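## Task

Set the black microphone, head pointing up, into the holder of the stand that has no microphone, so that the holder's jaws clamp its handle. When finished, that stand must be upright on the table. Nothing counts as done if it stays in place only because the robot is holding it.

## Robot and tools

Robot: two 6-joint arms, left_arm and right_arm, each with a two-finger parallel gripper. Scene frame: origin on the table top midway between the arms, +x out over the table, +z up, left_arm on the +y side. The arm names do not refer to image sides. left_arm's base sits at (+0.038, +0.327, 0) m turned about -8 degrees around z; right_arm's base at (+0.045, -0.338, 0) m turned about +8 degrees.

execute_actions takes "actions", a list holding at most one item, plus optional "pictures" (true/false). An empty list moves nothing and just reports the state. An action item has "rows" (1 to 15 rows) and "steps" (1 to 15, default 15); each row is used for one control step of 1/30 s, and the final row repeats if steps exceed rows. A wait item has only "steps" (up to 300); it returns after that many steps since the previous result, reply time included. If a call is refused, the robot gets nothing.

Every row is one flat list of 14 numbers covering both arms, even when one arm stays still: left_arm waist, shoulder, elbow, wrist pitch, wrist yaw, wrist roll, gripper, then the same seven for right_arm. Joint numbers are absolute target angles in radians (not offsets), in the same form as the Joint positions block. Stated ranges: waist -2.618 to 3.054, shoulder 0.000 to 3.142, elbow 0.000 to 3.142, wrist pitch -1.571 to 1.571, wrist yaw -1.571 to 1.571, wrist roll -2.094 to 2.094. True ends can differ by up to 0.036 rad. A target more than 0.036 rad beyond a stated end, and farther out than the current angle, gets the whole call refused; targets beyond the true end are clipped to it, and a "joint sent to its limit" line may follow (possibly about an earlier action). The gripper number is an absolute command from -1 (closed) to +1 (fully open).

Motion: each joint's target is held within a lead of its measured angle (waist 0.202, shoulder 0.258, elbow 0.238, wrist pitch 0.573, wrist yaw and roll 0.522 rad per step), and if targets would carry a gripper more than 70 mm from where it is, all are scaled back. Distant targets therefore take several actions. Friction may leave a joint up to about 0.031 rad short, and tiny commands may not move it. Between calls the arms keep heading for the last row sent, until they settle or a step is HELD.

Gripping: grip_measured uses the command scale. Pads touch at about -0.94; each millimetre of object width adds roughly 0.0208; each gripper has a fixed offset of up to about 0.02. Sending a value below the width reading squeezes harder, up to about 50 to 62 N per pad (less on parts under 5 mm thick). The fingers sit on a spring, so grip_measured keeps moving after contact and barely shows it. To keep a grip, keep resending the closing value.

Results: the state line reads left_arm: ... | right_arm: ..., giving end_effector_position (metres, scene frame; the point between the pads, about 1 cm behind the fingertips) and end_effector_quat_wxyz. The gripper's +z runs along the fingers; the fingers open and close along its y. Printed positions grow less accurate at long reach. Joint positions lists per arm the six angles plus the opening in metres (0.093 open to 0.000 closed, about 1 mm error); on a held rigid object it settles up to about 12 mm below the object's width, more for soft, small or round items. Joint velocities give rates. Joint torques are total drive outputs, with offsets and noise; friction can fake or mask loads. "joint command not followed" means a clearance check altered or blocked an arm's targets on some steps. HELD marks steps where the row, or part of it, was not sent. MOTOR HOT appears at 75 °C; at 90 °C an arm is stopped for 10 s, and at 100 °C it goes limp and drops (OVER-TEMPERATURE FAULT lines). Long heavy holds heat motors.

Cameras: cam_left_wrist and cam_right_wrist, each 896x504, mounted on the wrists, pinhole plus radial distortion; calibration (K, D, T_world_to_cam mapping scene frame to camera) is supplied and may be a little off, and results list cameras whose numbers change. zoom_image takes "camera" and "region" [x0, y0, x1, y1] in that camera's pixels from the top-left corner, at most 504 by 504, and returns an enlarged view of its latest image.

read_manual (optional "section", only "licences") returns licence text and moves nothing.

finished_scene takes "scene", the current scene's number; it is final, grades the scene and gives the next task. Replying without any tool call ends everything.

Avoid: the arms striking or pressing on each other, knocking or placing anything off the table, dropping or slamming parts, and very hard pushes. Held parts or loose items may get a brief external tug. Before finishing, let go and back away so the microphone and stands stay put unaided. Smooth, economical motion is preferred.

Each tool is called after "Call:" as a command line: name --argument value for each argument, lists and objects as JSON in quotes; but a table of rows of numbers goes row by row, as --pt "numbers of a row", without its own name.

## Session

Call:
execute_actions --actions '[]'

Scene clock: 0.00 s of 4800.00 s.
left_arm: end_effector_position=(+0.4041, +0.2416, +0.2925) grip_measured=+0.996 end_effector_quat_wxyz=(+0.142, -0.070, +0.865, -0.476) | right_arm: end_effector_position=(+0.4012, -0.0364, +0.3203) grip_measured=+1.000 end_effector_quat_wxyz=(+0.722, -0.063, +0.689, -0.023)
Joint positions: left_arm=[ 0.3    1.689  1.739 -1.275  1.001 -0.193  0.093] | right_arm=[ 0.849  1.614  1.095  0.59   0.938 -0.182  0.093]
Joint velocities: left_arm=[ 0.017 -0.007 -0.002  0.051  0.007 -0.081  0.001] | right_arm=[ 0.017 -0.007 -0.007 -0.037  0.007 -0.022  0.   ]
Joint torques (N m, as the arm reports them, + toward a larger angle): no reading
camera_calibration (this result's frames):
cam_left_wrist: T_world_to_cam=[[-0.0401027, -0.531607, 0.846041, -0.104524], [-0.992088, 0.121999, 0.0296324, 0.403581], [-0.118969, -0.838159, -0.532294, 0.487553], [0, 0, 0, 1]] pos_world=[0.4542, 0.303845, 0.335994]
cam_right_wrist: T_world_to_cam=[[0.0366367, -0.991572, 0.124268, -0.0880091], [-0.382053, -0.128803, -0.91512, 0.480846], [0.923414, -0.01395, -0.383552, -0.16481], [0, 0, 0, 1]] pos_world=[0.339121, -0.0276321, 0.387755]

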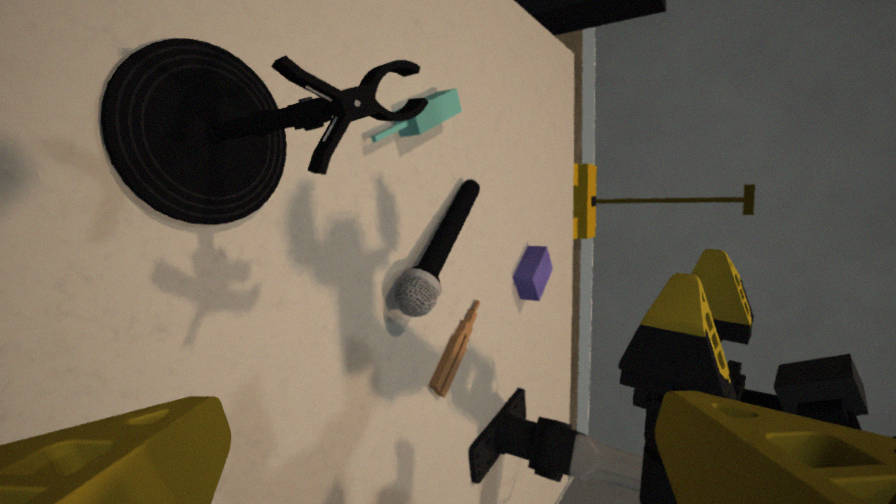

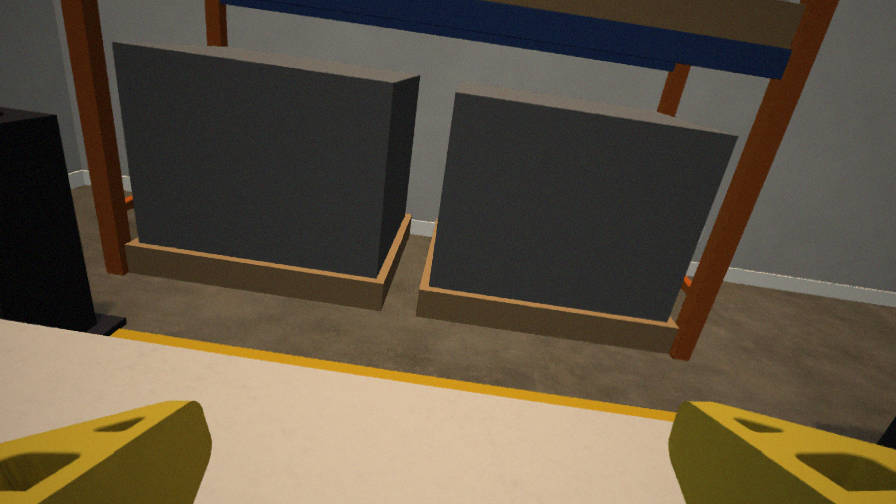

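Call:
execute_actions --actions '[{"rows":[[0.3,1.8,2.13,-1.27,0,0,1,0.05,1.7,1.95,-1.36,0,-2.05,1]]}]' --pictures false

Call:
execute_actions --actions '[{"steps":30}]' --pictures false

Call:
execute_actions --actions '[{"rows":[[-0.26,1.97,2.13,-1.27,0,0,1,0.05,2.14,1.95,-1.36,0,-2.05,1]]}]' --pictures false

Call:
execute_actions --actions '[{"steps":30}]'

Scene clock: 2.27 s of 4800.00 s.
left_arm: end_effector_position=(+0.4688, +0.3834, +0.3084) grip_measured=+0.996 end_effector_quat_wxyz=(+0.308, -0.069, +0.949, -0.007) | right_arm: end_effector_position=(+0.5213, -0.2668, +0.3724) grip_measured=+1.000 end_effector_quat_wxyz=(+0.366, -0.630, +0.596, -0.338)
Joint positions: left_arm=[ 0.296  1.799  2.12  -1.267  0.061 -0.013  0.093] | right_arm=[ 0.036  1.688  1.94  -0.783  0.101 -1.499  0.093]
Joint velocities: left_arm=[-0.002 -0.002  0.017  0.081 -0.344  0.051  0.   ] | right_arm=[-0.393 -0.154  0.125 -2.19  -0.139 -2.205  0.   ]
Joint torques (N m, as the arm reports them, + toward a larger angle): left_arm=[ 0.57 -8.57  6.76  1.61 -0.12  0.09] | right_arm=[ 3.35 -8.03  8.09  1.52 -0.5  -0.07]
Steps of this call (steps 1 to 53: nothing new was sent; steps 54 to 68: all 15 steps of this action). Readings (joint positions):
54: left_arm=[0.298 1.707 1.781 -1.303 0.929 -0.167] | right_arm=[0.827 1.618 1.130 0.510 0.870 -0.253]
55: left_arm=[0.296 1.742 1.860 -1.312 0.828 -0.135] | right_arm=[0.782 1.642 1.210 0.392 0.761 -0.356]
57: left_arm=[0.296 1.798 2.011 -1.294 0.629 -0.089] | right_arm=[0.659 1.690 1.376 0.174 0.553 -0.554]
61: left_arm=[0.296 1.801 2.114 -1.267 0.276 -0.039] | right_arm=[0.386 1.725 1.685 -0.262 0.233 -0.943]
68: the state above

Scene clock: 3.27 s of 4800.00 s.
left_arm: end_effector_position=(+0.4677, +0.3922, +0.3082) grip_measured=+0.996 end_effector_quat_wxyz=(+0.306, -0.074, +0.949, +0.019) | right_arm: end_effector_position=(+0.4235, -0.2672, +0.2810) grip_measured=+1.000 end_effector_quat_wxyz=(-0.139, +0.872, -0.427, +0.195)
Joint positions: left_arm=[ 0.296  1.799  2.12  -1.267  0.008 -0.006  0.093] | right_arm=[ 0.043  1.687  1.942 -1.342  0.012 -2.042  0.093]
Joint velocities: left_arm=[-0.007  0.022 -0.007 -0.022 -0.037 -0.051 -0.001] | right_arm=[-0.007 -0.002  0.007 -0.051 -0.066 -0.022  0.   ]
Joint torques (N m, as the arm reports them, + toward a larger angle): left_arm=[ 0.58 -8.53  6.82  1.61 -0.17  0.11] | right_arm=[ 0.69 -7.92  8.21  0.96 -0.23 -0.11]
Steps of this call (steps 1 to 30: the robot went on to your last target). Readings (joint positions):
1: left_arm=[0.296 1.799 2.120 -1.267 0.050 -0.012] | right_arm=[0.029 1.684 1.942 -0.856 0.093 -1.573]
2: left_arm=[0.296 1.799 2.120 -1.267 0.041 -0.011] | right_arm=[0.028 1.684 1.942 -0.930 0.083 -1.648]
4: left_arm=[0.296 1.799 2.120 -1.267 0.029 -0.009] | right_arm=[0.035 1.686 1.942 -1.080 0.058 -1.788]
8: left_arm=[0.296 1.799 2.120 -1.267 0.016 -0.007] | right_arm=[0.043 1.687 1.942 -1.254 0.029 -1.941]
30: the state above

Scene clock: 3.77 s of 4800.00 s.
left_arm: end_effector_position=(+0.4580, +0.1256, +0.2273) grip_measured=+0.996 end_effector_quat_wxyz=(+0.211, +0.215, +0.952, -0.054) | right_arm: end_effector_position=(+0.4598, -0.2601, +0.0916) grip_measured=+1.000 end_effector_quat_wxyz=(+0.005, +0.899, -0.439, +0.003)
Joint positions: left_arm=[-0.299  1.994  2.129 -1.267  0.012 -0.002  0.093] | right_arm=[ 0.043  2.176  1.949 -1.345  0.011 -2.042  0.093]
Joint velocities: left_arm=[-0.173 -0.081 -0.012 -0.007  0.051 -0.022  0.001] | right_arm=[ 0.007 -0.017 -0.002 -0.081 -0.037 -0.037  0.   ]
Joint torques (N m, as the arm reports them, + toward a larger angle): left_arm=[  5.07 -12.33   6.3    1.27  -0.36   0.02] | right_arm=[  0.83 -16.89   7.56   0.17  -0.19  -0.17]
Steps of this call (steps 1 to 15: all 15 steps of this action). Readings (joint positions):
1: left_arm=[0.285 1.807 2.122 -1.269 0.001 -0.006] | right_arm=[0.043 1.701 1.947 -1.347 0.012 -2.042]
2: left_arm=[0.260 1.820 2.128 -1.268 -0.007 -0.006] | right_arm=[0.043 1.722 1.956 -1.348 0.011 -2.042]
4: left_arm=[0.183 1.863 2.129 -1.267 -0.009 -0.006] | right_arm=[0.043 1.792 1.960 -1.346 0.011 -2.042]
8: left_arm=[-0.011 1.960 2.129 -1.267 -0.010 -0.006] | right_arm=[0.043 1.986 1.960 -1.343 0.011 -2.042]
15: the state above

Scene clock: 4.77 s of 4800.00 s.
left_arm: end_effector_position=(+0.4652, +0.1431, +0.2300) grip_measured=+0.996 end_effector_quat_wxyz=(+0.216, +0.196, +0.956, -0.047) | right_arm: end_effector_position=(+0.4600, -0.2601, +0.1034) grip_measured=+1.000 end_effector_quat_wxyz=(-0.004, +0.899, -0.439, +0.015)
Joint positions: left_arm=[-0.261  1.988  2.129 -1.267  0.006 -0.002  0.093] | right_arm=[ 0.043  2.147  1.949 -1.346  0.011 -2.042  0.093]
Joint velocities: left_arm=[ 0.002  0.012 -0.007  0.007  0.007 -0.081  0.   ] | right_arm=[ 0.007  0.017  0.012  0.007  0.022 -0.022  0.   ]
Joint torques (N m, as the arm reports them, + toward a larger angle): left_arm=[  0.36 -12.06   6.32   1.27  -0.15   0.07] | right_arm=[  0.81 -14.14   7.48   0.2   -0.2   -0.15]
Steps of this call (steps 1 to 30: the robot went on to your last target). Readings (joint positions):
1: left_arm=[-0.301 1.992 2.129 -1.267 0.014 -0.002] | right_arm=[0.043 2.171 1.949 -1.345 0.011 -2.042]
2: left_arm=[-0.296 1.990 2.129 -1.267 0.014 -0.002] | right_arm=[0.043 2.165 1.949 -1.346 0.011 -2.042]
4: left_arm=[-0.279 1.988 2.129 -1.267 0.012 -0.002] | right_arm=[0.043 2.154 1.949 -1.346 0.011 -2.042]
8: left_arm=[-0.261 1.988 2.129 -1.267 0.006 -0.002] | right_arm=[0.043 2.147 1.949 -1.346 0.011 -2.042]
30: the state above
All arms were judged still, so your last target was given up. Only a new action makes them travel on or press farther. Fingers that are still opening or closing keep moving.
camera_calibration (this result's frames):
cam_left_wrist: T_world_to_cam=[[-0.418188, -0.908307, 0.00985701, 0.320542], [-0.908349, 0.418103, -0.00957169, 0.405679], [0.00457279, -0.0129564, -0.999906, 0.310911], [0, 0, 0, 1]] pos_world=[0.501123, 0.125563, 0.311605]
cam_right_wrist: T_world_to_cam=[[0.786701, 0.616247, 0.0366236, -0.202908], [0.538418, -0.713948, 0.447643, -0.440493], [0.302006, -0.332442, -0.893462, -0.0496442], [0, 0, 0, 1]] pos_world=[0.41179, -0.205951, 0.16026]

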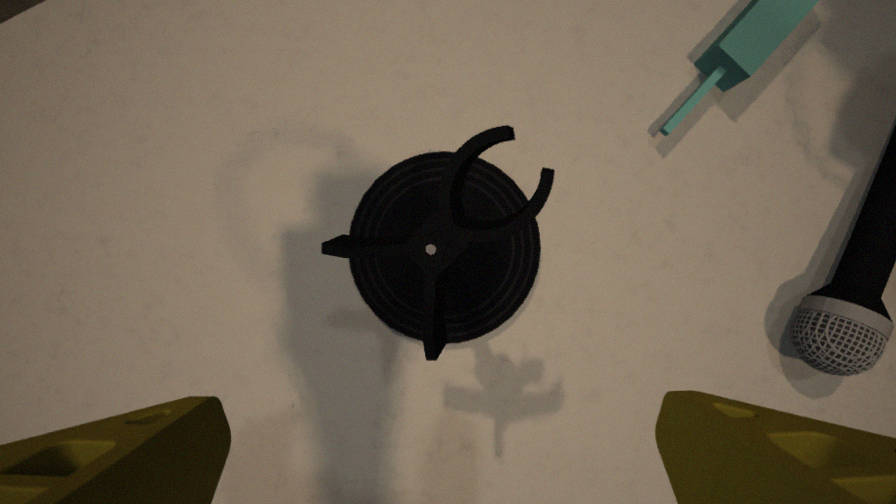

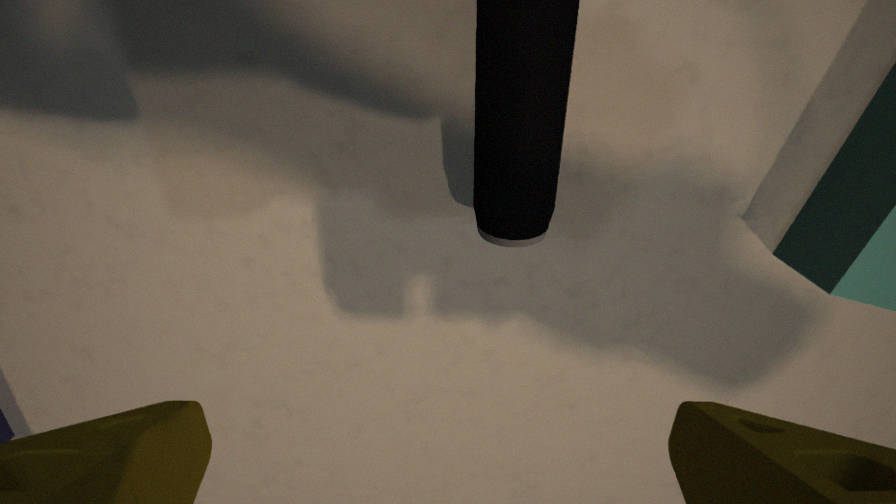

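Call:
execute_actions --actions '[{"rows":[[0.6,1.9,2.0,-1.0,0,0,1,0.158,2.17,1.98,-1.36,0,-1.94,1]]}]' --pictures false

Call:
execute_actions --actions '[{"rows":[[0.6,2.1,1.04,1.08,1.18,0,1,0.158,2.19,1.9,-1.26,0,-1.94,1],[0.6,2.1,1.04,1.08,1.18,0,1,0.158,2.19,1.9,-1.26,0,-1.94,1],[0.6,2.1,1.04,1.08,1.18,0,1,0.158,2.19,1.9,-1.26,0,-1.94,1],[0.6,2.1,1.04,1.08,1.18,0,1,0.158,2.21,1.83,-1.17,0,-1.94,1],[0.6,2.1,1.04,1.08,1.18,0,1,0.158,2.21,1.83,-1.17,0,-1.94,1],[0.6,2.1,1.04,1.08,1.18,0,1,0.158,2.21,1.83,-1.17,0,-1.94,1],[0.6,2.1,1.04,1.08,1.18,0,1,0.158,2.23,1.75,-1.08,0,-1.94,1]]}]' --pictures false

Call:
execute_actions --actions '[{"steps":35}]' --pictures false

Call:
execute_actions --actions '[{"rows":[[0.28,2.1,1.04,1.08,1.18,0,1,0.158,2.23,1.75,-1.08,0,-1.94,-0.8]]}]' --pictures false

Call:
execute_actions --actions '[{"steps":15}]'

Scene clock: 7.87 s of 4800.00 s.
left_arm: end_effector_position=(+0.5095, +0.4766, +0.2407) grip_measured=+0.996 end_effector_quat_wxyz=(+0.300, -0.146, +0.942, +0.042) | right_arm: end_effector_position=(+0.4493, -0.2075, +0.1066) grip_measured=+1.000 end_effector_quat_wxyz=(-0.012, +0.905, -0.424, +0.015)
Joint positions: left_arm=[ 0.453  1.94   2.017 -1.032  0.009 -0.001  0.093] | right_arm=[ 0.166  2.147  1.962 -1.346  0.003 -1.951  0.093]
Joint velocities: left_arm=[ 1.531  0.002 -0.002  0.095  0.022 -0.051 -0.   ] | right_arm=[-0.012 -0.002  0.002 -0.051 -0.066  0.022  0.   ]
Joint torques (N m, as the arm reports them, + toward a larger angle): left_arm=[  0.74 -13.01   5.54   1.71  -0.15   0.04] | right_arm=[ -0.57 -11.97   8.99   0.27  -0.13   0.02]
Steps of this call (steps 1 to 78: nothing new was sent; steps 79 to 93: all 15 steps of this action). Readings (joint positions):
79: left_arm=[-0.249 1.978 2.109 -1.240 0.012 -0.001] | right_arm=[0.051 2.147 1.949 -1.346 0.014 -2.029]
80: left_arm=[-0.224 1.964 2.078 -1.204 0.019 -0.001] | right_arm=[0.067 2.147 1.951 -1.346 0.016 -2.012]
82: left_arm=[-0.140 1.947 2.043 -1.157 0.020 -0.001] | right_arm=[0.116 2.147 1.957 -1.346 0.015 -1.989]
86: left_arm=[0.070 1.940 2.022 -1.087 0.016 -0.001] | right_arm=[0.175 2.147 1.962 -1.346 0.004 -1.965]
93: the state above

Scene clock: 8.37 s of 4800.00 s.
left_arm: end_effector_position=(+0.5134, +0.4052, +0.0572) grip_measured=+0.996 end_effector_quat_wxyz=(+0.479, +0.037, +0.810, -0.335) | right_arm: end_effector_position=(+0.4486, -0.2077, +0.0236) grip_measured=+1.000 end_effector_quat_wxyz=(+0.005, +0.905, -0.425, -0.003)
Joint positions: left_arm=[0.609 2.122 1.07  0.398 1.024 0.014 0.093] | right_arm=[ 0.166  2.229  1.764 -1.117  0.003 -1.948  0.093]
Joint velocities: left_arm=[ 0.017  0.022 -0.818  2.762  0.974 -0.081  0.   ] | right_arm=[-0.012  0.002  0.007  0.11   0.066 -0.007  0.   ]
Joint torques (N m, as the arm reports them, + toward a larger angle): left_arm=[ -0.72 -12.64   7.04   2.49   0.36  -0.01] | right_arm=[ -0.48 -14.52   6.2    0.35  -0.13  -0.01]
Steps of this call (steps 1 to 15: all 15 steps of this action). Readings (joint positions):
1: left_arm=[0.504 1.942 1.995 -0.989 0.043 -0.001] | right_arm=[0.166 2.147 1.955 -1.338 0.003 -1.951]
2: left_arm=[0.548 1.945 1.961 -0.914 0.096 -0.001] | right_arm=[0.166 2.147 1.948 -1.324 0.003 -1.950]
4: left_arm=[0.600 1.973 1.875 -0.760 0.212 -0.001] | right_arm=[0.166 2.153 1.921 -1.289 0.003 -1.950]
8: left_arm=[0.619 2.062 1.600 -0.342 0.549 -0.001] | right_arm=[0.166 2.176 1.823 -1.187 0.003 -1.948]
15: the state above

Scene clock: 9.53 s of 4800.00 s.
left_arm: end_effector_position=(+0.5227, +0.3954, +0.1518) grip_measured=+0.996 end_effector_quat_wxyz=(+0.661, +0.245, +0.665, -0.247) | right_arm: end_effector_position=(+0.4549, -0.2057, +0.0236) grip_measured=+1.000 end_effector_quat_wxyz=(-0.004, +0.905, -0.426, +0.006)
Joint positions: left_arm=[0.605 2.109 1.037 1.059 1.172 0.006 0.093] | right_arm=[ 0.166  2.229  1.764 -1.09   0.003 -1.948  0.093]
Joint velocities: left_arm=[-0.042 -0.007  0.002  0.051 -0.037 -0.007  0.   ] | right_arm=[-0.012 -0.022  0.007 -0.007  0.022 -0.11   0.   ]
Joint torques (N m, as the arm reports them, + toward a larger angle): left_arm=[ -0.29 -11.47   5.52   2.02   0.    -0.03] | right_arm=[ -0.35 -14.22   6.3    0.35  -0.11   0.  ]
Steps of this call (steps 1 to 35: the robot went on to your last target). Readings (joint positions):
1: left_arm=[0.608 2.123 1.048 0.491 1.054 0.012] | right_arm=[0.166 2.229 1.764 -1.111 0.003 -1.948]
2: left_arm=[0.606 2.124 1.038 0.583 1.077 0.010] | right_arm=[0.166 2.229 1.764 -1.106 0.003 -1.948]
4: left_arm=[0.605 2.122 1.037 0.753 1.110 0.009] | right_arm=[0.166 2.229 1.764 -1.100 0.003 -1.948]
8: left_arm=[0.605 2.110 1.037 0.947 1.147 0.008] | right_arm=[0.166 2.229 1.764 -1.094 0.003 -1.948]
35: the state above

Scene clock: 10.03 s of 4800.00 s.
left_arm: end_effector_position=(+0.5167, +0.2307, +0.1518) grip_measured=+0.997 end_effector_quat_wxyz=(+0.608, +0.355, +0.614, -0.357) | right_arm: end_effector_position=(+0.4552, -0.2056, +0.0236) grip_measured=-0.523 end_effector_quat_wxyz=(-0.004, +0.905, -0.426, +0.007)
Joint positions: left_arm=[0.269 2.109 1.037 1.059 1.181 0.005 0.093] | right_arm=[ 0.166  2.229  1.764 -1.089  0.003 -1.946  0.02 ]
Joint velocities: left_arm=[ 0.178 -0.007  0.002 -0.066  0.022 -0.022  0.002] | right_arm=[ 0.017  0.002  0.002  0.007  0.007  0.037 -0.001]
Joint torques (N m, as the arm reports them, + toward a larger angle): left_arm=[  0.17 -11.41   5.53   2.    -0.09  -0.03] | right_arm=[ -0.58 -14.33   6.28   0.37  -0.09  -0.02]
Steps of this call (steps 1 to 15: all 15 steps of this action). Readings (joint positions):
1: left_arm=[0.593 2.109 1.037 1.059 1.169 0.006] | right_arm=[0.166 2.229 1.764 -1.090 0.003 -1.948]
2: left_arm=[0.567 2.109 1.037 1.059 1.165 0.005] | right_arm=[0.166 2.229 1.764 -1.090 0.003 -1.948]
4: left_arm=[0.480 2.109 1.037 1.059 1.165 0.005] | right_arm=[0.166 2.229 1.764 -1.090 0.003 -1.948]
8: left_arm=[0.285 2.109 1.037 1.059 1.171 0.005] | right_arm=[0.166 2.229 1.764 -1.089 0.003 -1.946]
15: the state above

Scene clock: 10.53 s of 4800.00 s.
left_arm: end_effector_position=(+0.5175, +0.2349, +0.1518) grip_measured=+0.997 end_effector_quat_wxyz=(+0.610, +0.352, +0.615, -0.355) | right_arm: end_effector_position=(+0.4552, -0.2056, +0.0236) grip_measured=-0.523 end_effector_quat_wxyz=(-0.004, +0.905, -0.426, +0.007)
Joint positions: left_arm=[0.278 2.109 1.037 1.059 1.181 0.005 0.093] | right_arm=[ 0.166  2.229  1.764 -1.089  0.003 -1.946  0.02 ]
Joint velocities: left_arm=[ 0.012 -0.007 -0.002 -0.081  0.007 -0.081  0.   ] | right_arm=[-0.012  0.017 -0.012  0.066  0.007  0.037 -0.   ]
Joint torques (N m, as the arm reports them, + toward a larger angle): left_arm=[  0.42 -11.46   5.5    2.    -0.1   -0.02] | right_arm=[ -0.43 -14.38   6.35   0.37  -0.11   0.  ]
Steps of this call (steps 1 to 15: the robot went on to your last target). Readings (joint positions):
1: left_arm=[0.274 2.109 1.037 1.059 1.181 0.005] | right_arm=[0.166 2.229 1.764 -1.089 0.003 -1.946]
2: left_arm=[0.277 2.109 1.037 1.059 1.181 0.005] | right_arm=[0.166 2.229 1.764 -1.089 0.003 -1.946]
4: left_arm=[0.278 2.109 1.037 1.059 1.181 0.005] | right_arm=[0.166 2.229 1.764 -1.089 0.003 -1.946]
8: left_arm=[0.278 2.109 1.037 1.059 1.181 0.005] | right_arm=[0.166 2.229 1.764 -1.089 0.003 -1.946]
15: the state above
All arms were judged still, so your last target was given up. Only a new action makes them travel on or press farther. Fingers that are still opening or closing keep moving.
camera_calibration (this result's frames):
cam_left_wrist: T_world_to_cam=[[-0.873189, -0.487153, -0.0149417, 0.566866], [-0.196139, 0.379301, -0.904246, 0.190478], [0.446174, -0.786646, -0.426751, 0.0999296], [0, 0, 0, 1]] pos_world=[0.487755, 0.282511, 0.223354]
cam_right_wrist: T_world_to_cam=[[0.769792, 0.63754, 0.0310282, -0.217538], [0.563713, -0.701844, 0.43548, -0.372036], [0.299413, -0.317738, -0.899664, -0.0970514], [0, 0, 0, 1]] pos_world=[0.406238, -0.153259, 0.0814502]

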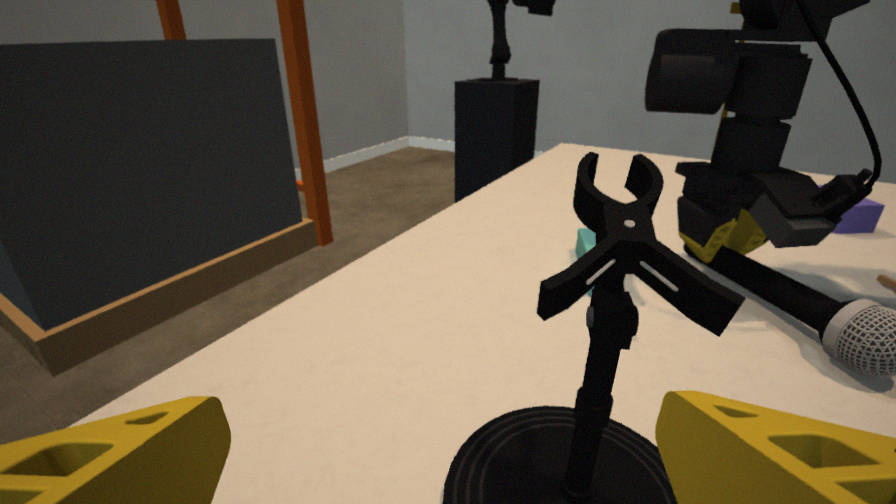

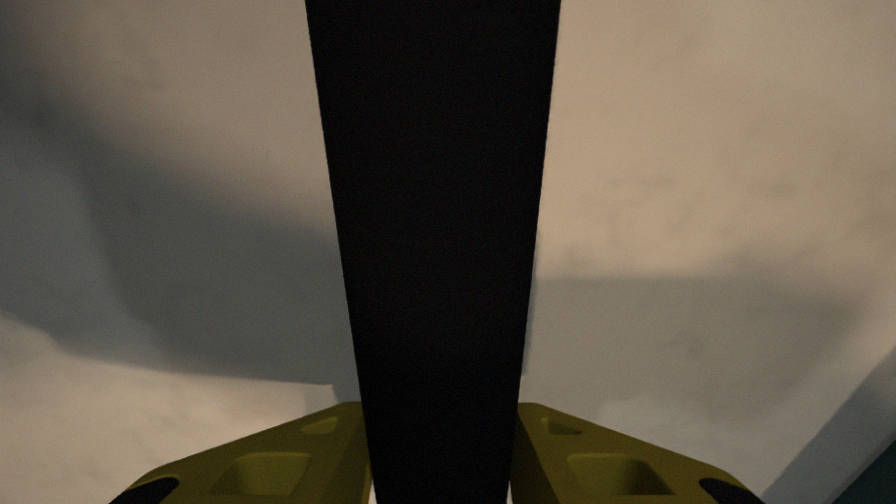

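Call:
execute_actions --actions '[{"rows":[[0.22,2.1,1.04,1.08,1.18,0,1,0.158,1.9,1.75,-0.8,0,-1.94,-0.8],[0.19,2.1,1.04,1.08,1.18,0,1,0.158,1.9,1.75,-0.8,0,-1.94,-0.8],[0.16,2.1,1.04,1.08,1.18,0,1,0.158,1.9,1.75,-0.8,0,-1.94,-0.8],[0.13,2.1,1.04,1.08,1.18,0,1,0.158,1.9,1.75,-0.8,0,-1.94,-0.8],[0.10,2.1,1.04,1.08,1.18,0,1,0.158,1.9,1.75,-0.8,0,-1.94,-0.8]]}]' --pictures false

Call:
execute_actions --actions '[{"rows":[[0.10,2.1,1.04,1.08,1.18,0,-0.25,0.158,2.1,1.43,0.61,0,-0.42,-0.8]]}]' --pictures false

Call:
execute_actions --actions '[{"steps":40}]' --pictures false

Call:
execute_actions --actions '[{"rows":[[0.10,2.1,1.04,1.08,1.18,0,-0.25,0.43,2.21,1.43,0.61,0,-0.42,-0.8]]}]' --pictures false

Call:
execute_actions --actions '[{"steps":25}]'

Scene clock: 13.10 s of 4800.00 s.
left_arm: end_effector_position=(+0.4921, +0.1478, +0.1518) grip_measured=+0.997 end_effector_quat_wxyz=(+0.574, +0.408, +0.580, -0.410) | right_arm: end_effector_position=(+0.5123, -0.1891, +0.1935) grip_measured=-0.523 end_effector_quat_wxyz=(-0.202, +0.861, -0.408, +0.225)
Joint positions: left_arm=[0.092 2.109 1.037 1.059 1.182 0.005 0.093] | right_arm=[ 0.166  1.879  1.744 -0.821  0.015 -1.947  0.02 ]
Joint velocities: left_arm=[ 0.046 -0.007 -0.007 -0.007  0.022  0.066 -0.   ] | right_arm=[-0.017  0.125  0.017  0.022 -0.037  0.007 -0.   ]
Joint torques (N m, as the arm reports them, + toward a larger angle): left_arm=[  0.58 -11.46   5.55   2.01  -0.09  -0.01] | right_arm=[ -0.31 -11.24   9.02   1.55  -0.28   0.07]
Steps of this call (steps 1 to 62: nothing new was sent; steps 63 to 77: all 15 steps of this action). Readings (joint positions):
63: left_arm=[0.274 2.109 1.037 1.059 1.181 0.005] | right_arm=[0.166 2.217 1.759 -1.074 0.003 -1.946]
64: left_arm=[0.264 2.109 1.037 1.059 1.179 0.005] | right_arm=[0.166 2.198 1.748 -1.054 0.004 -1.947]
66: left_arm=[0.217 2.109 1.037 1.059 1.177 0.005] | right_arm=[0.166 2.142 1.744 -1.015 0.010 -1.947]
70: left_arm=[0.097 2.109 1.037 1.059 1.179 0.005] | right_arm=[0.166 1.995 1.744 -0.920 0.015 -1.947]
77: the state above

Scene clock: 13.60 s of 4800.00 s.
left_arm: end_effector_position=(+0.4947, +0.1532, +0.1522) grip_measured=-0.244 end_effector_quat_wxyz=(+0.577, +0.403, +0.583, -0.407) | right_arm: end_effector_position=(+0.6092, -0.1604, +0.0964) grip_measured=-0.523 end_effector_quat_wxyz=(+0.458, -0.514, +0.706, -0.166)
Joint positions: left_arm=[0.103 2.109 1.037 1.061 1.178 0.    0.033] | right_arm=[ 0.164  2.131  1.425  0.152  0.026 -0.96   0.02 ]
Joint velocities: left_arm=[ 0.002  0.007  0.002 -0.007  0.037 -0.051 -0.   ] | right_arm=[-0.007  0.007  0.002  1.56  -0.081  1.795  0.001]
Joint torques (N m, as the arm reports them, + toward a larger angle): left_arm=[ -0.1  -11.35   5.46   1.98  -0.05   0.03] | right_arm=[ -0.21 -16.58   8.91   2.48  -0.14   0.2 ]
Steps of this call (steps 1 to 15: all 15 steps of this action). Readings (joint positions):
1: left_arm=[0.094 2.109 1.037 1.059 1.182 0.004] | right_arm=[0.166 1.886 1.727 -0.795 0.016 -1.918]
2: left_arm=[0.094 2.109 1.037 1.059 1.182 0.004] | right_arm=[0.166 1.893 1.698 -0.741 0.015 -1.868]
4: left_arm=[0.097 2.109 1.037 1.063 1.172 0.005] | right_arm=[0.166 1.930 1.634 -0.618 0.015 -1.767]
8: left_arm=[0.103 2.109 1.037 1.061 1.178 0.000] | right_arm=[0.165 2.065 1.472 -0.264 0.015 -1.434]
15: the state above

Scene clock: 14.93 s of 4800.00 s.
left_arm: end_effector_position=(+0.4947, +0.1532, +0.1522) grip_measured=-0.244 end_effector_quat_wxyz=(+0.577, +0.403, +0.583, -0.407) | right_arm: end_effector_position=(+0.6387, -0.1484, +0.1803) grip_measured=-0.523 end_effector_quat_wxyz=(+0.637, -0.278, +0.717, -0.044)
Joint positions: left_arm=[0.103 2.109 1.037 1.061 1.178 0.    0.033] | right_arm=[ 0.164  2.128  1.425  0.517  0.012 -0.437  0.02 ]
Joint velocities: left_arm=[-0.007 -0.012 -0.012 -0.051 -0.007  0.022 -0.001] | right_arm=[ 0.022 -0.007  0.002 -0.022  0.022  0.007  0.001]
Joint torques (N m, as the arm reports them, + toward a larger angle): left_arm=[ -0.08 -11.45   5.52   1.99  -0.05   0.02] | right_arm=[ -0.35 -17.16   9.19   2.76  -0.17   0.13]
Steps of this call (steps 1 to 40: the robot went on to your last target). Readings (joint positions):
1: left_arm=[0.103 2.109 1.037 1.061 1.178 0.000] | right_arm=[0.164 2.131 1.425 0.206 0.025 -0.890]
2: left_arm=[0.103 2.109 1.037 1.061 1.178 0.000] | right_arm=[0.164 2.131 1.425 0.256 0.024 -0.818]
4: left_arm=[0.103 2.109 1.037 1.061 1.178 0.000] | right_arm=[0.164 2.131 1.425 0.351 0.023 -0.688]
8: left_arm=[0.103 2.109 1.037 1.061 1.178 0.000] | right_arm=[0.164 2.129 1.425 0.472 0.018 -0.538]
40: the state above

Scene clock: 15.43 s of 4800.00 s.
left_arm: end_effector_position=(+0.4947, +0.1532, +0.1522) grip_measured=-0.244 end_effector_quat_wxyz=(+0.577, +0.403, +0.583, -0.407) | right_arm: end_effector_position=(+0.5533, +0.0283, +0.1202) grip_measured=-0.523 end_effector_quat_wxyz=(+0.596, -0.408, +0.689, +0.063)
Joint positions: left_arm=[0.103 2.109 1.037 1.061 1.178 0.    0.033] | right_arm=[ 0.471  2.226  1.425  0.514 -0.018 -0.434  0.02 ]
Joint velocities: left_arm=[-0.022 -0.007  0.002 -0.081 -0.081 -0.007  0.   ] | right_arm=[-0.173  0.012  0.007  0.022  0.066  0.007  0.001]
Joint torques (N m, as the arm reports them, + toward a larger angle): left_arm=[ -0.1  -11.46   5.5    1.99  -0.06   0.04] | right_arm=[ -2.22 -16.72   8.93   2.65   0.12   0.08]
Steps of this call (steps 1 to 15: all 15 steps of this action). Readings (joint positions):
1: left_arm=[0.103 2.109 1.037 1.061 1.178 0.000] | right_arm=[0.173 2.132 1.425 0.518 0.017 -0.437]
2: left_arm=[0.103 2.109 1.037 1.061 1.178 0.000] | right_arm=[0.186 2.137 1.425 0.524 0.028 -0.433]
4: left_arm=[0.103 2.109 1.037 1.061 1.178 0.000] | right_arm=[0.235 2.154 1.425 0.524 0.035 -0.432]
8: left_arm=[0.103 2.109 1.037 1.061 1.178 0.000] | right_arm=[0.374 2.198 1.425 0.524 0.030 -0.432]
15: the state above

Scene clock: 16.27 s of 4800.00 s.
left_arm: end_effector_position=(+0.4947, +0.1532, +0.1522) grip_measured=-0.244 end_effector_quat_wxyz=(+0.577, +0.403, +0.583, -0.407) | right_arm: end_effector_position=(+0.5710, +0.0032, +0.1215) grip_measured=-0.523 end_effector_quat_wxyz=(+0.600, -0.387, +0.699, +0.043)
Joint positions: left_arm=[0.103 2.109 1.037 1.061 1.178 0.    0.033] | right_arm=[ 0.427  2.226  1.425  0.52  -0.001 -0.434  0.02 ]
Joint velocities: left_arm=[-0.007  0.002 -0.007 -0.037 -0.051  0.022  0.   ] | right_arm=[-0.022  0.007  0.002 -0.095 -0.022 -0.007 -0.001]
Joint torques (N m, as the arm reports them, + toward a larger angle): left_arm=[ -0.08 -11.41   5.51   1.99  -0.06   0.03] | right_arm=[  0.45 -16.8    8.77   2.73  -0.09   0.1 ]
Steps of this call (steps 1 to 25: the robot went on to your last target). Readings (joint positions):
1: left_arm=[0.103 2.109 1.037 1.061 1.178 0.000] | right_arm=[0.465 2.226 1.425 0.518 -0.018 -0.434]
2: left_arm=[0.103 2.109 1.037 1.061 1.178 0.000] | right_arm=[0.457 2.226 1.425 0.520 -0.017 -0.434]
4: left_arm=[0.103 2.109 1.037 1.061 1.178 0.000] | right_arm=[0.441 2.226 1.425 0.520 -0.012 -0.434]
8: left_arm=[0.103 2.109 1.037 1.061 1.178 0.000] | right_arm=[0.427 2.226 1.425 0.520 -0.002 -0.434]
25: the state above
camera_calibration (this result's frames):
cam_left_wrist: T_world_to_cam=[[-0.943469, -0.331238, -0.0121257, 0.517688], [-0.130768, 0.405584, -0.904655, 0.181023], [0.304574, -0.851929, -0.425971, 0.12594], [0, 0, 0, 1]] pos_world=[0.473736, 0.205349, 0.223688]
cam_right_wrist: T_world_to_cam=[[0.578426, -0.70541, 0.409658, -0.375296], [-0.331495, -0.662126, -0.672086, 0.312218], [0.745341, 0.252953, -0.616832, -0.268137], [0, 0, 0, 1]] pos_world=[0.520433, 0.00981603, 0.198184]

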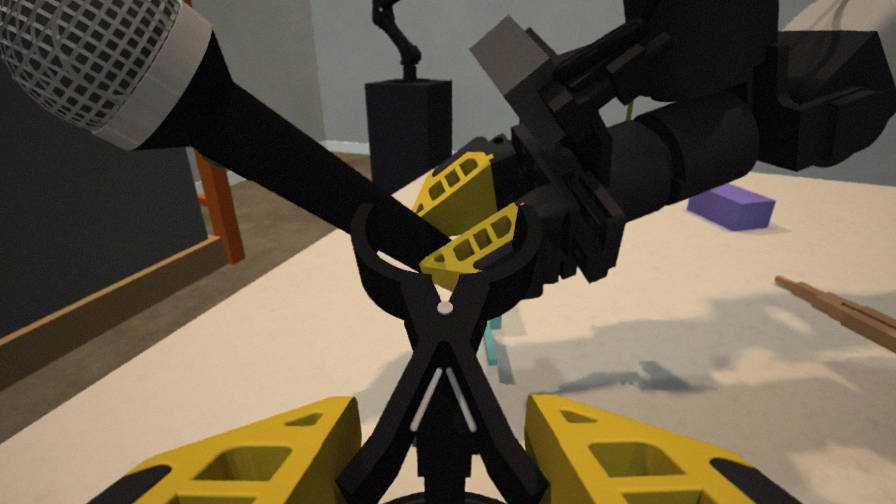

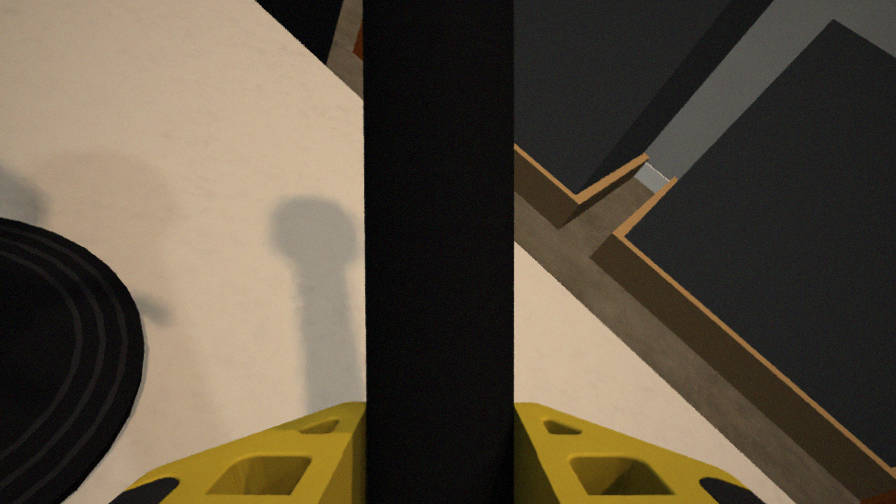

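Call:
execute_actions --actions '[{"rows":[[0.10,2.1,1.04,1.08,1.18,0,-0.25,0.38,2.3,1.43,1.1,0,-0.5,-1]]}]' --pictures false

Call:
execute_actions --actions '[{"rows":[[0.10,2.1,1.04,1.08,1.18,0,-0.25,0.38,2.42,1.43,1.5,0,-0.5,-1]]}]' --pictures false

Call:
execute_actions --actions '[{"rows":[[0.10,2.1,1.04,1.08,1.18,0,-0.25,0.42,2.47,1.43,1.5,0,-0.5,-1],[0.10,2.1,1.04,1.08,1.18,0,-0.25,0.42,2.47,1.43,1.5,0,-0.5,-1],[0.10,2.1,1.04,1.08,1.18,0,-0.25,0.42,2.51,1.43,1.5,0,-0.5,-1],[0.10,2.1,1.04,1.08,1.18,0,-0.25,0.42,2.51,1.43,1.5,0,-0.5,-1],[0.10,2.1,1.04,1.08,1.18,0,-0.25,0.44,2.55,1.43,1.5,0,-0.5,-1]]}]' --pictures false

Call:
execute_actions --actions '[{"steps":25}]'

Scene clock: 18.03 s of 4800.00 s.
left_arm: end_effector_position=(+0.4947, +0.1532, +0.1522) grip_measured=-0.244 end_effector_quat_wxyz=(+0.577, +0.403, +0.583, -0.407) | right_arm: end_effector_position=(+0.5979, -0.0170, +0.1852) grip_measured=-0.523 end_effector_quat_wxyz=(+0.747, -0.326, +0.580, +0.011)
Joint positions: left_arm=[0.103 2.109 1.037 1.061 1.178 0.    0.033] | right_arm=[ 0.378  2.308  1.422  1.001 -0.    -0.498  0.02 ]
Joint velocities: left_arm=[-0.002 -0.007  0.022  0.037 -0.139 -0.007  0.   ] | right_arm=[ 0.017  0.002  0.002  0.11  -0.022 -0.051  0.   ]
Joint torques (N m, as the arm reports them, + toward a larger angle): left_arm=[ -0.08 -11.41   5.48   1.98  -0.06   0.03] | right_arm=[  0.36 -16.56   8.63   2.62  -0.06  -0.07]
Steps of this call (steps 1 to 15: the robot went on to your last target; steps 16 to 38: nothing new was sent; steps 39 to 53: all 15 steps of this action). Readings (joint positions):
39: left_arm=[0.103 2.109 1.037 1.061 1.178 0.000] | right_arm=[0.424 2.236 1.422 0.568 -0.002 -0.445]
40: left_arm=[0.103 2.109 1.037 1.061 1.178 0.000] | right_arm=[0.420 2.258 1.422 0.655 -0.003 -0.458]
42: left_arm=[0.103 2.109 1.037 1.061 1.178 0.000] | right_arm=[0.407 2.291 1.422 0.792 -0.005 -0.474]
46: left_arm=[0.103 2.109 1.037 1.061 1.178 0.000] | right_arm=[0.382 2.308 1.422 0.911 -0.002 -0.490]
53: the state above

Scene clock: 18.53 s of 4800.00 s.
left_arm: end_effector_position=(+0.4947, +0.1532, +0.1522) grip_measured=-0.244 end_effector_quat_wxyz=(+0.577, +0.403, +0.583, -0.407) | right_arm: end_effector_position=(+0.5851, -0.0241, +0.2034) grip_measured=-0.523 end_effector_quat_wxyz=(+0.833, -0.273, +0.482, +0.010)
Joint positions: left_arm=[0.103 2.109 1.037 1.061 1.178 0.    0.033] | right_arm=[ 0.378  2.433  1.423  1.407 -0.002 -0.503  0.02 ]
Joint velocities: left_arm=[-0.002  0.007 -0.022 -0.007 -0.007  0.007 -0.001] | right_arm=[ 0.002  0.012 -0.017  0.154 -0.007  0.022  0.   ]
Joint torques (N m, as the arm reports them, + toward a larger angle): left_arm=[ -0.11 -11.42   5.47   1.99  -0.06   0.03] | right_arm=[  0.44 -17.     7.74   2.27  -0.03   0.01]
Steps of this call (steps 1 to 15: all 15 steps of this action). Readings (joint positions):
1: left_arm=[0.103 2.109 1.037 1.061 1.178 0.000] | right_arm=[0.378 2.322 1.422 1.047 -0.001 -0.501]
2: left_arm=[0.103 2.109 1.037 1.061 1.178 0.000] | right_arm=[0.378 2.346 1.423 1.131 0.001 -0.502]
4: left_arm=[0.103 2.109 1.037 1.061 1.178 0.000] | right_arm=[0.378 2.390 1.423 1.256 -0.001 -0.502]
8: left_arm=[0.103 2.109 1.037 1.061 1.178 0.000] | right_arm=[0.378 2.430 1.423 1.340 -0.002 -0.503]
15: the state above

Scene clock: 19.03 s of 4800.00 s.
left_arm: end_effector_position=(+0.4947, +0.1532, +0.1522) grip_measured=-0.244 end_effector_quat_wxyz=(+0.577, +0.403, +0.583, -0.407) | right_arm: end_effector_position=(+0.5688, +0.0142, +0.1187) grip_measured=-0.523 end_effector_quat_wxyz=(+0.792, -0.319, +0.520, +0.035)
Joint positions: left_arm=[0.103 2.109 1.037 1.061 1.178 0.    0.033] | right_arm=[ 0.443  2.573  1.423  1.409 -0.003 -0.506  0.02 ]
Joint velocities: left_arm=[ 0.002 -0.007  0.007  0.066 -0.051 -0.051 -0.002] | right_arm=[ 0.007 -0.002 -0.012  0.051 -0.007  0.037  0.   ]
Joint torques (N m, as the arm reports them, + toward a larger angle): left_arm=[ -0.1  -11.44   5.47   1.98  -0.06   0.03] | right_arm=[  0.04 -18.04   7.18   2.51  -0.06   0.04]
Steps of this call (steps 1 to 15: all 15 steps of this action). Readings (joint positions):
1: left_arm=[0.103 2.109 1.037 1.061 1.178 0.000] | right_arm=[0.380 2.435 1.423 1.414 -0.001 -0.503]
2: left_arm=[0.103 2.109 1.037 1.061 1.178 0.000] | right_arm=[0.383 2.439 1.423 1.422 0.001 -0.503]
4: left_arm=[0.103 2.109 1.037 1.061 1.178 0.000] | right_arm=[0.395 2.458 1.423 1.442 0.001 -0.503]
8: left_arm=[0.103 2.109 1.037 1.061 1.178 0.000] | right_arm=[0.429 2.528 1.423 1.453 0.001 -0.503]
15: the state above

Scene clock: 19.87 s of 4800.00 s.
left_arm: end_effector_position=(+0.4947, +0.1532, +0.1522) grip_measured=-0.244 end_effector_quat_wxyz=(+0.577, +0.403, +0.583, -0.407) | right_arm: end_effector_position=(+0.5683, +0.0139, +0.1207) grip_measured=-0.523 end_effector_quat_wxyz=(+0.794, -0.317, +0.517, +0.035)
Joint positions: left_arm=[0.103 2.109 1.037 1.061 1.178 0.    0.033] | right_arm=[ 0.443  2.573  1.423  1.418 -0.003 -0.506  0.02 ]
Joint velocities: left_arm=[-0.007 -0.002 -0.002  0.007 -0.066  0.037 -0.   ] | right_arm=[ 0.002 -0.012 -0.007 -0.007  0.037  0.007 -0.   ]
Joint torques (N m, as the arm reports them, + toward a larger angle): left_arm=[ -0.13 -11.45   5.47   1.98  -0.06   0.03] | right_arm=[  0.02 -18.31   7.27   2.49  -0.04   0.01]
Steps of this call (steps 1 to 15: the robot went on to your last target; steps 16 to 25: nothing new was sent). Readings (joint positions):
1: left_arm=[0.103 2.109 1.037 1.061 1.178 0.000] | right_arm=[0.443 2.573 1.423 1.413 -0.003 -0.506]
2: left_arm=[0.103 2.109 1.037 1.061 1.178 0.000] | right_arm=[0.443 2.573 1.423 1.416 -0.003 -0.506]
4: left_arm=[0.103 2.109 1.037 1.061 1.178 0.000] | right_arm=[0.443 2.573 1.423 1.417 -0.003 -0.506]
8: left_arm=[0.103 2.109 1.037 1.061 1.178 0.000] | right_arm=[0.443 2.573 1.423 1.418 -0.003 -0.506]
25: the state above
All arms were judged still, so your last target was given up. Only a new action makes them travel on or press farther. Fingers that are still opening or closing keep moving.
camera_calibration (this result's frames):
cam_left_wrist: T_world_to_cam=[[-0.943469, -0.331238, -0.0121257, 0.517688], [-0.130768, 0.405584, -0.904655, 0.181023], [0.304574, -0.851929, -0.425971, 0.12594], [0, 0, 0, 1]] pos_world=[0.473736, 0.205349, 0.223688]
cam_right_wrist: T_world_to_cam=[[0.369129, -0.804661, 0.465042, -0.252171], [0.0754086, -0.472799, -0.877938, 0.108871], [0.926314, 0.359141, -0.113845, -0.434386], [0, 0, 0, 1]] pos_world=[0.487251, 0.00456725, 0.163399]

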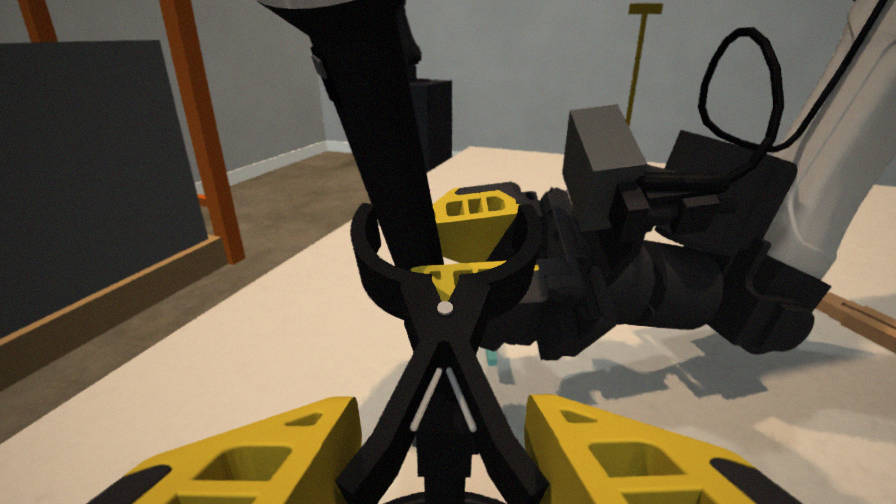

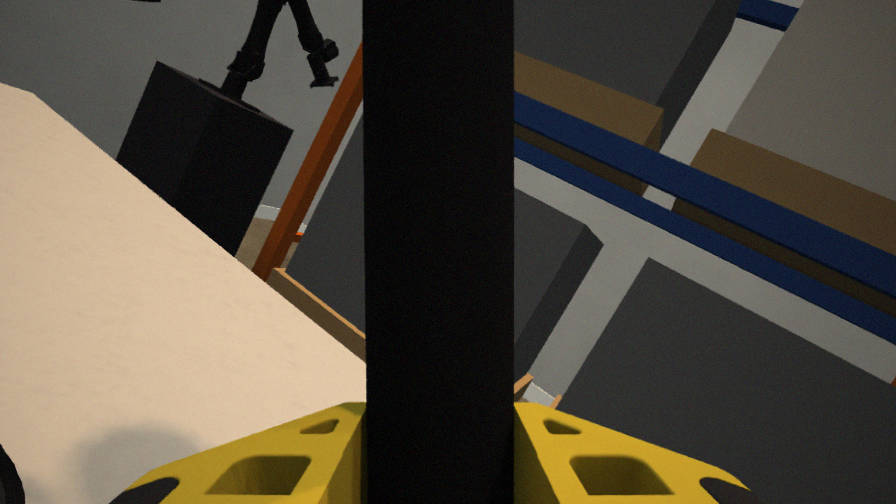

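Call:
execute_actions --actions '[{"rows":[[0.10,2.1,1.04,1.08,1.18,0,-0.4,0.44,2.55,1.40,1.6,0,-0.5,-1],[0.10,2.1,1.04,1.08,1.18,0,-0.4,0.44,2.55,1.40,1.6,0,-0.5,-1],[0.10,2.1,1.04,1.08,1.18,0,-0.4,0.44,2.55,1.40,1.6,0,-0.5,-1],[0.10,2.1,1.04,1.08,1.18,0,-0.4,0.46,2.55,1.40,1.6,0,-0.5,-1],[0.10,2.1,1.04,1.08,1.18,0,-0.4,0.47,2.55,1.40,1.6,0,-0.5,-1],[0.10,2.1,1.04,1.08,1.18,0,-0.4,0.48,2.55,1.40,1.6,0,-0.5,-1],[0.10,2.1,1.04,1.08,1.18,0,-0.4,0.49,2.55,1.40,1.6,0,-0.5,-1],[0.10,2.1,1.04,1.08,1.18,0,-0.4,0.50,2.55,1.40,1.6,0,-0.5,-1]]}]' --pictures false

Call:
execute_actions --actions '[{"steps":20}]'

Scene clock: 21.43 s of 4800.00 s.
left_arm: end_effector_position=(+0.4947, +0.1532, +0.1522) grip_measured=-0.394 end_effector_quat_wxyz=(+0.577, +0.403, +0.583, -0.407) | right_arm: end_effector_position=(+0.5406, +0.0412, +0.1335) grip_measured=-0.523 end_effector_quat_wxyz=(+0.811, -0.320, +0.485, +0.061)
Joint positions: left_arm=[0.103 2.109 1.037 1.061 1.179 0.    0.026] | right_arm=[ 0.504  2.573  1.412  1.491 -0.004 -0.506  0.02 ]
Joint velocities: left_arm=[-0.012  0.002 -0.002 -0.051  0.007 -0.022 -0.   ] | right_arm=[ 0.027 -0.007 -0.002  0.022 -0.022 -0.066  0.   ]
Joint torques (N m, as the arm reports them, + toward a larger angle): left_arm=[ -0.09 -11.46   5.52   1.99  -0.07   0.04] | right_arm=[ -0.26 -17.88   5.57   2.4    0.04   0.01]
joint sent to its limit (right arm) — the command would take joint 4 (wrist pitch) past its upper limit, so that joint was sent only as far as its limit.
Steps of this call (steps 1 to 32: nothing new was sent; steps 33 to 47: all 15 steps of this action). Readings (joint positions):
33: left_arm=[0.103 2.109 1.037 1.061 1.178 0.000] | right_arm=[0.443 2.573 1.422 1.423 -0.003 -0.506]
34: left_arm=[0.103 2.109 1.037 1.061 1.178 0.000] | right_arm=[0.443 2.573 1.418 1.434 -0.003 -0.506]
36: left_arm=[0.103 2.109 1.037 1.061 1.179 0.000] | right_arm=[0.444 2.573 1.412 1.456 -0.003 -0.506]
40: left_arm=[0.103 2.109 1.037 1.061 1.179 0.000] | right_arm=[0.460 2.573 1.412 1.479 -0.001 -0.506]
47: the state above

Scene clock: 22.10 s of 4800.00 s.
left_arm: end_effector_position=(+0.4947, +0.1532, +0.1522) grip_measured=-0.394 end_effector_quat_wxyz=(+0.577, +0.403, +0.583, -0.407) | right_arm: end_effector_position=(+0.5405, +0.0411, +0.1338) grip_measured=-0.523 end_effector_quat_wxyz=(+0.812, -0.319, +0.485, +0.061)
Joint positions: left_arm=[0.103 2.109 1.037 1.061 1.179 0.    0.026] | right_arm=[ 0.504  2.573  1.412  1.493 -0.004 -0.506  0.02 ]
Joint velocities: left_arm=[-0.012  0.002  0.012  0.051  0.037 -0.007  0.   ] | right_arm=[-0.017 -0.002 -0.007  0.022 -0.051  0.022 -0.001]
Joint torques (N m, as the arm reports them, + toward a larger angle): left_arm=[ -0.1  -11.46   5.5    1.98  -0.06   0.03] | right_arm=[ -0.09 -18.01   5.66   2.43   0.01   0.  ]
joint sent to its limit (right arm) — the command would take joint 4 (wrist pitch) past its upper limit, so that joint was sent only as far as its limit.
Steps of this call (steps 1 to 15: the robot went on to your last target; steps 16 to 20: nothing new was sent). Readings (joint positions):
1: left_arm=[0.103 2.109 1.037 1.061 1.179 0.000] | right_arm=[0.504 2.573 1.412 1.492 -0.004 -0.506]
2: left_arm=[0.103 2.109 1.037 1.061 1.179 0.000] | right_arm=[0.504 2.573 1.412 1.492 -0.004 -0.506]
4: left_arm=[0.103 2.109 1.037 1.061 1.179 0.000] | right_arm=[0.504 2.573 1.412 1.492 -0.004 -0.506]
8: left_arm=[0.103 2.109 1.037 1.061 1.179 0.000] | right_arm=[0.504 2.573 1.412 1.493 -0.004 -0.506]
20: the state above
All arms were judged still, so your last target was given up. Only a new action makes them travel on or press farther. Fingers that are still opening or closing keep moving.
camera_calibration (this result's frames):
cam_left_wrist: T_world_to_cam=[[-0.943596, -0.330878, -0.0121242, 0.51763], [-0.130613, 0.40563, -0.904657, 0.180942], [0.304249, -0.852047, -0.425968, 0.126118], [0, 0, 0, 1]] pos_world=[0.473696, 0.205335, 0.223688]
cam_right_wrist: T_world_to_cam=[[0.394808, -0.797962, 0.455395, -0.238995], [0.149829, -0.433106, -0.888803, 0.0949527], [0.906465, 0.419138, -0.051436, -0.416907], [0, 0, 0, 1]] pos_world=[0.458042, 0.0251574, 0.171787]

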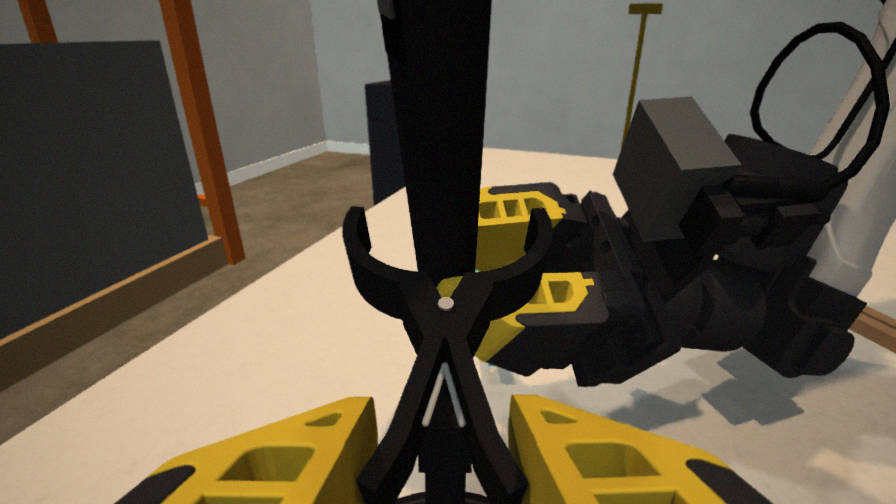

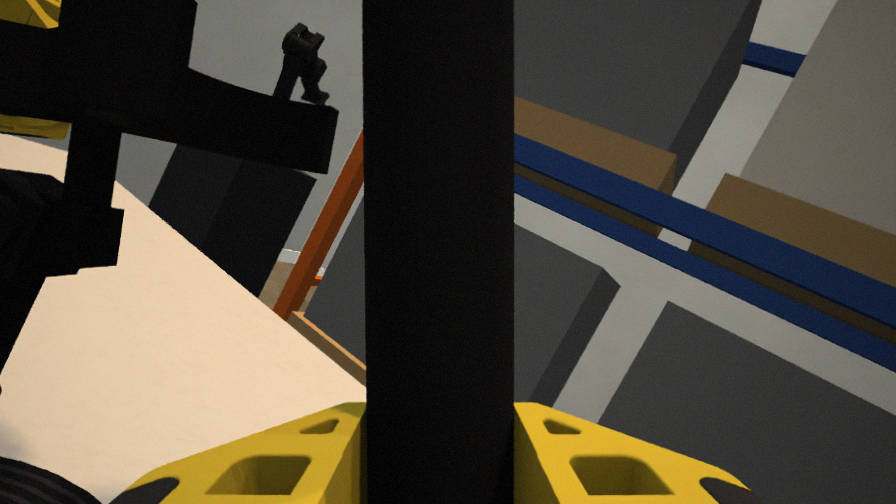

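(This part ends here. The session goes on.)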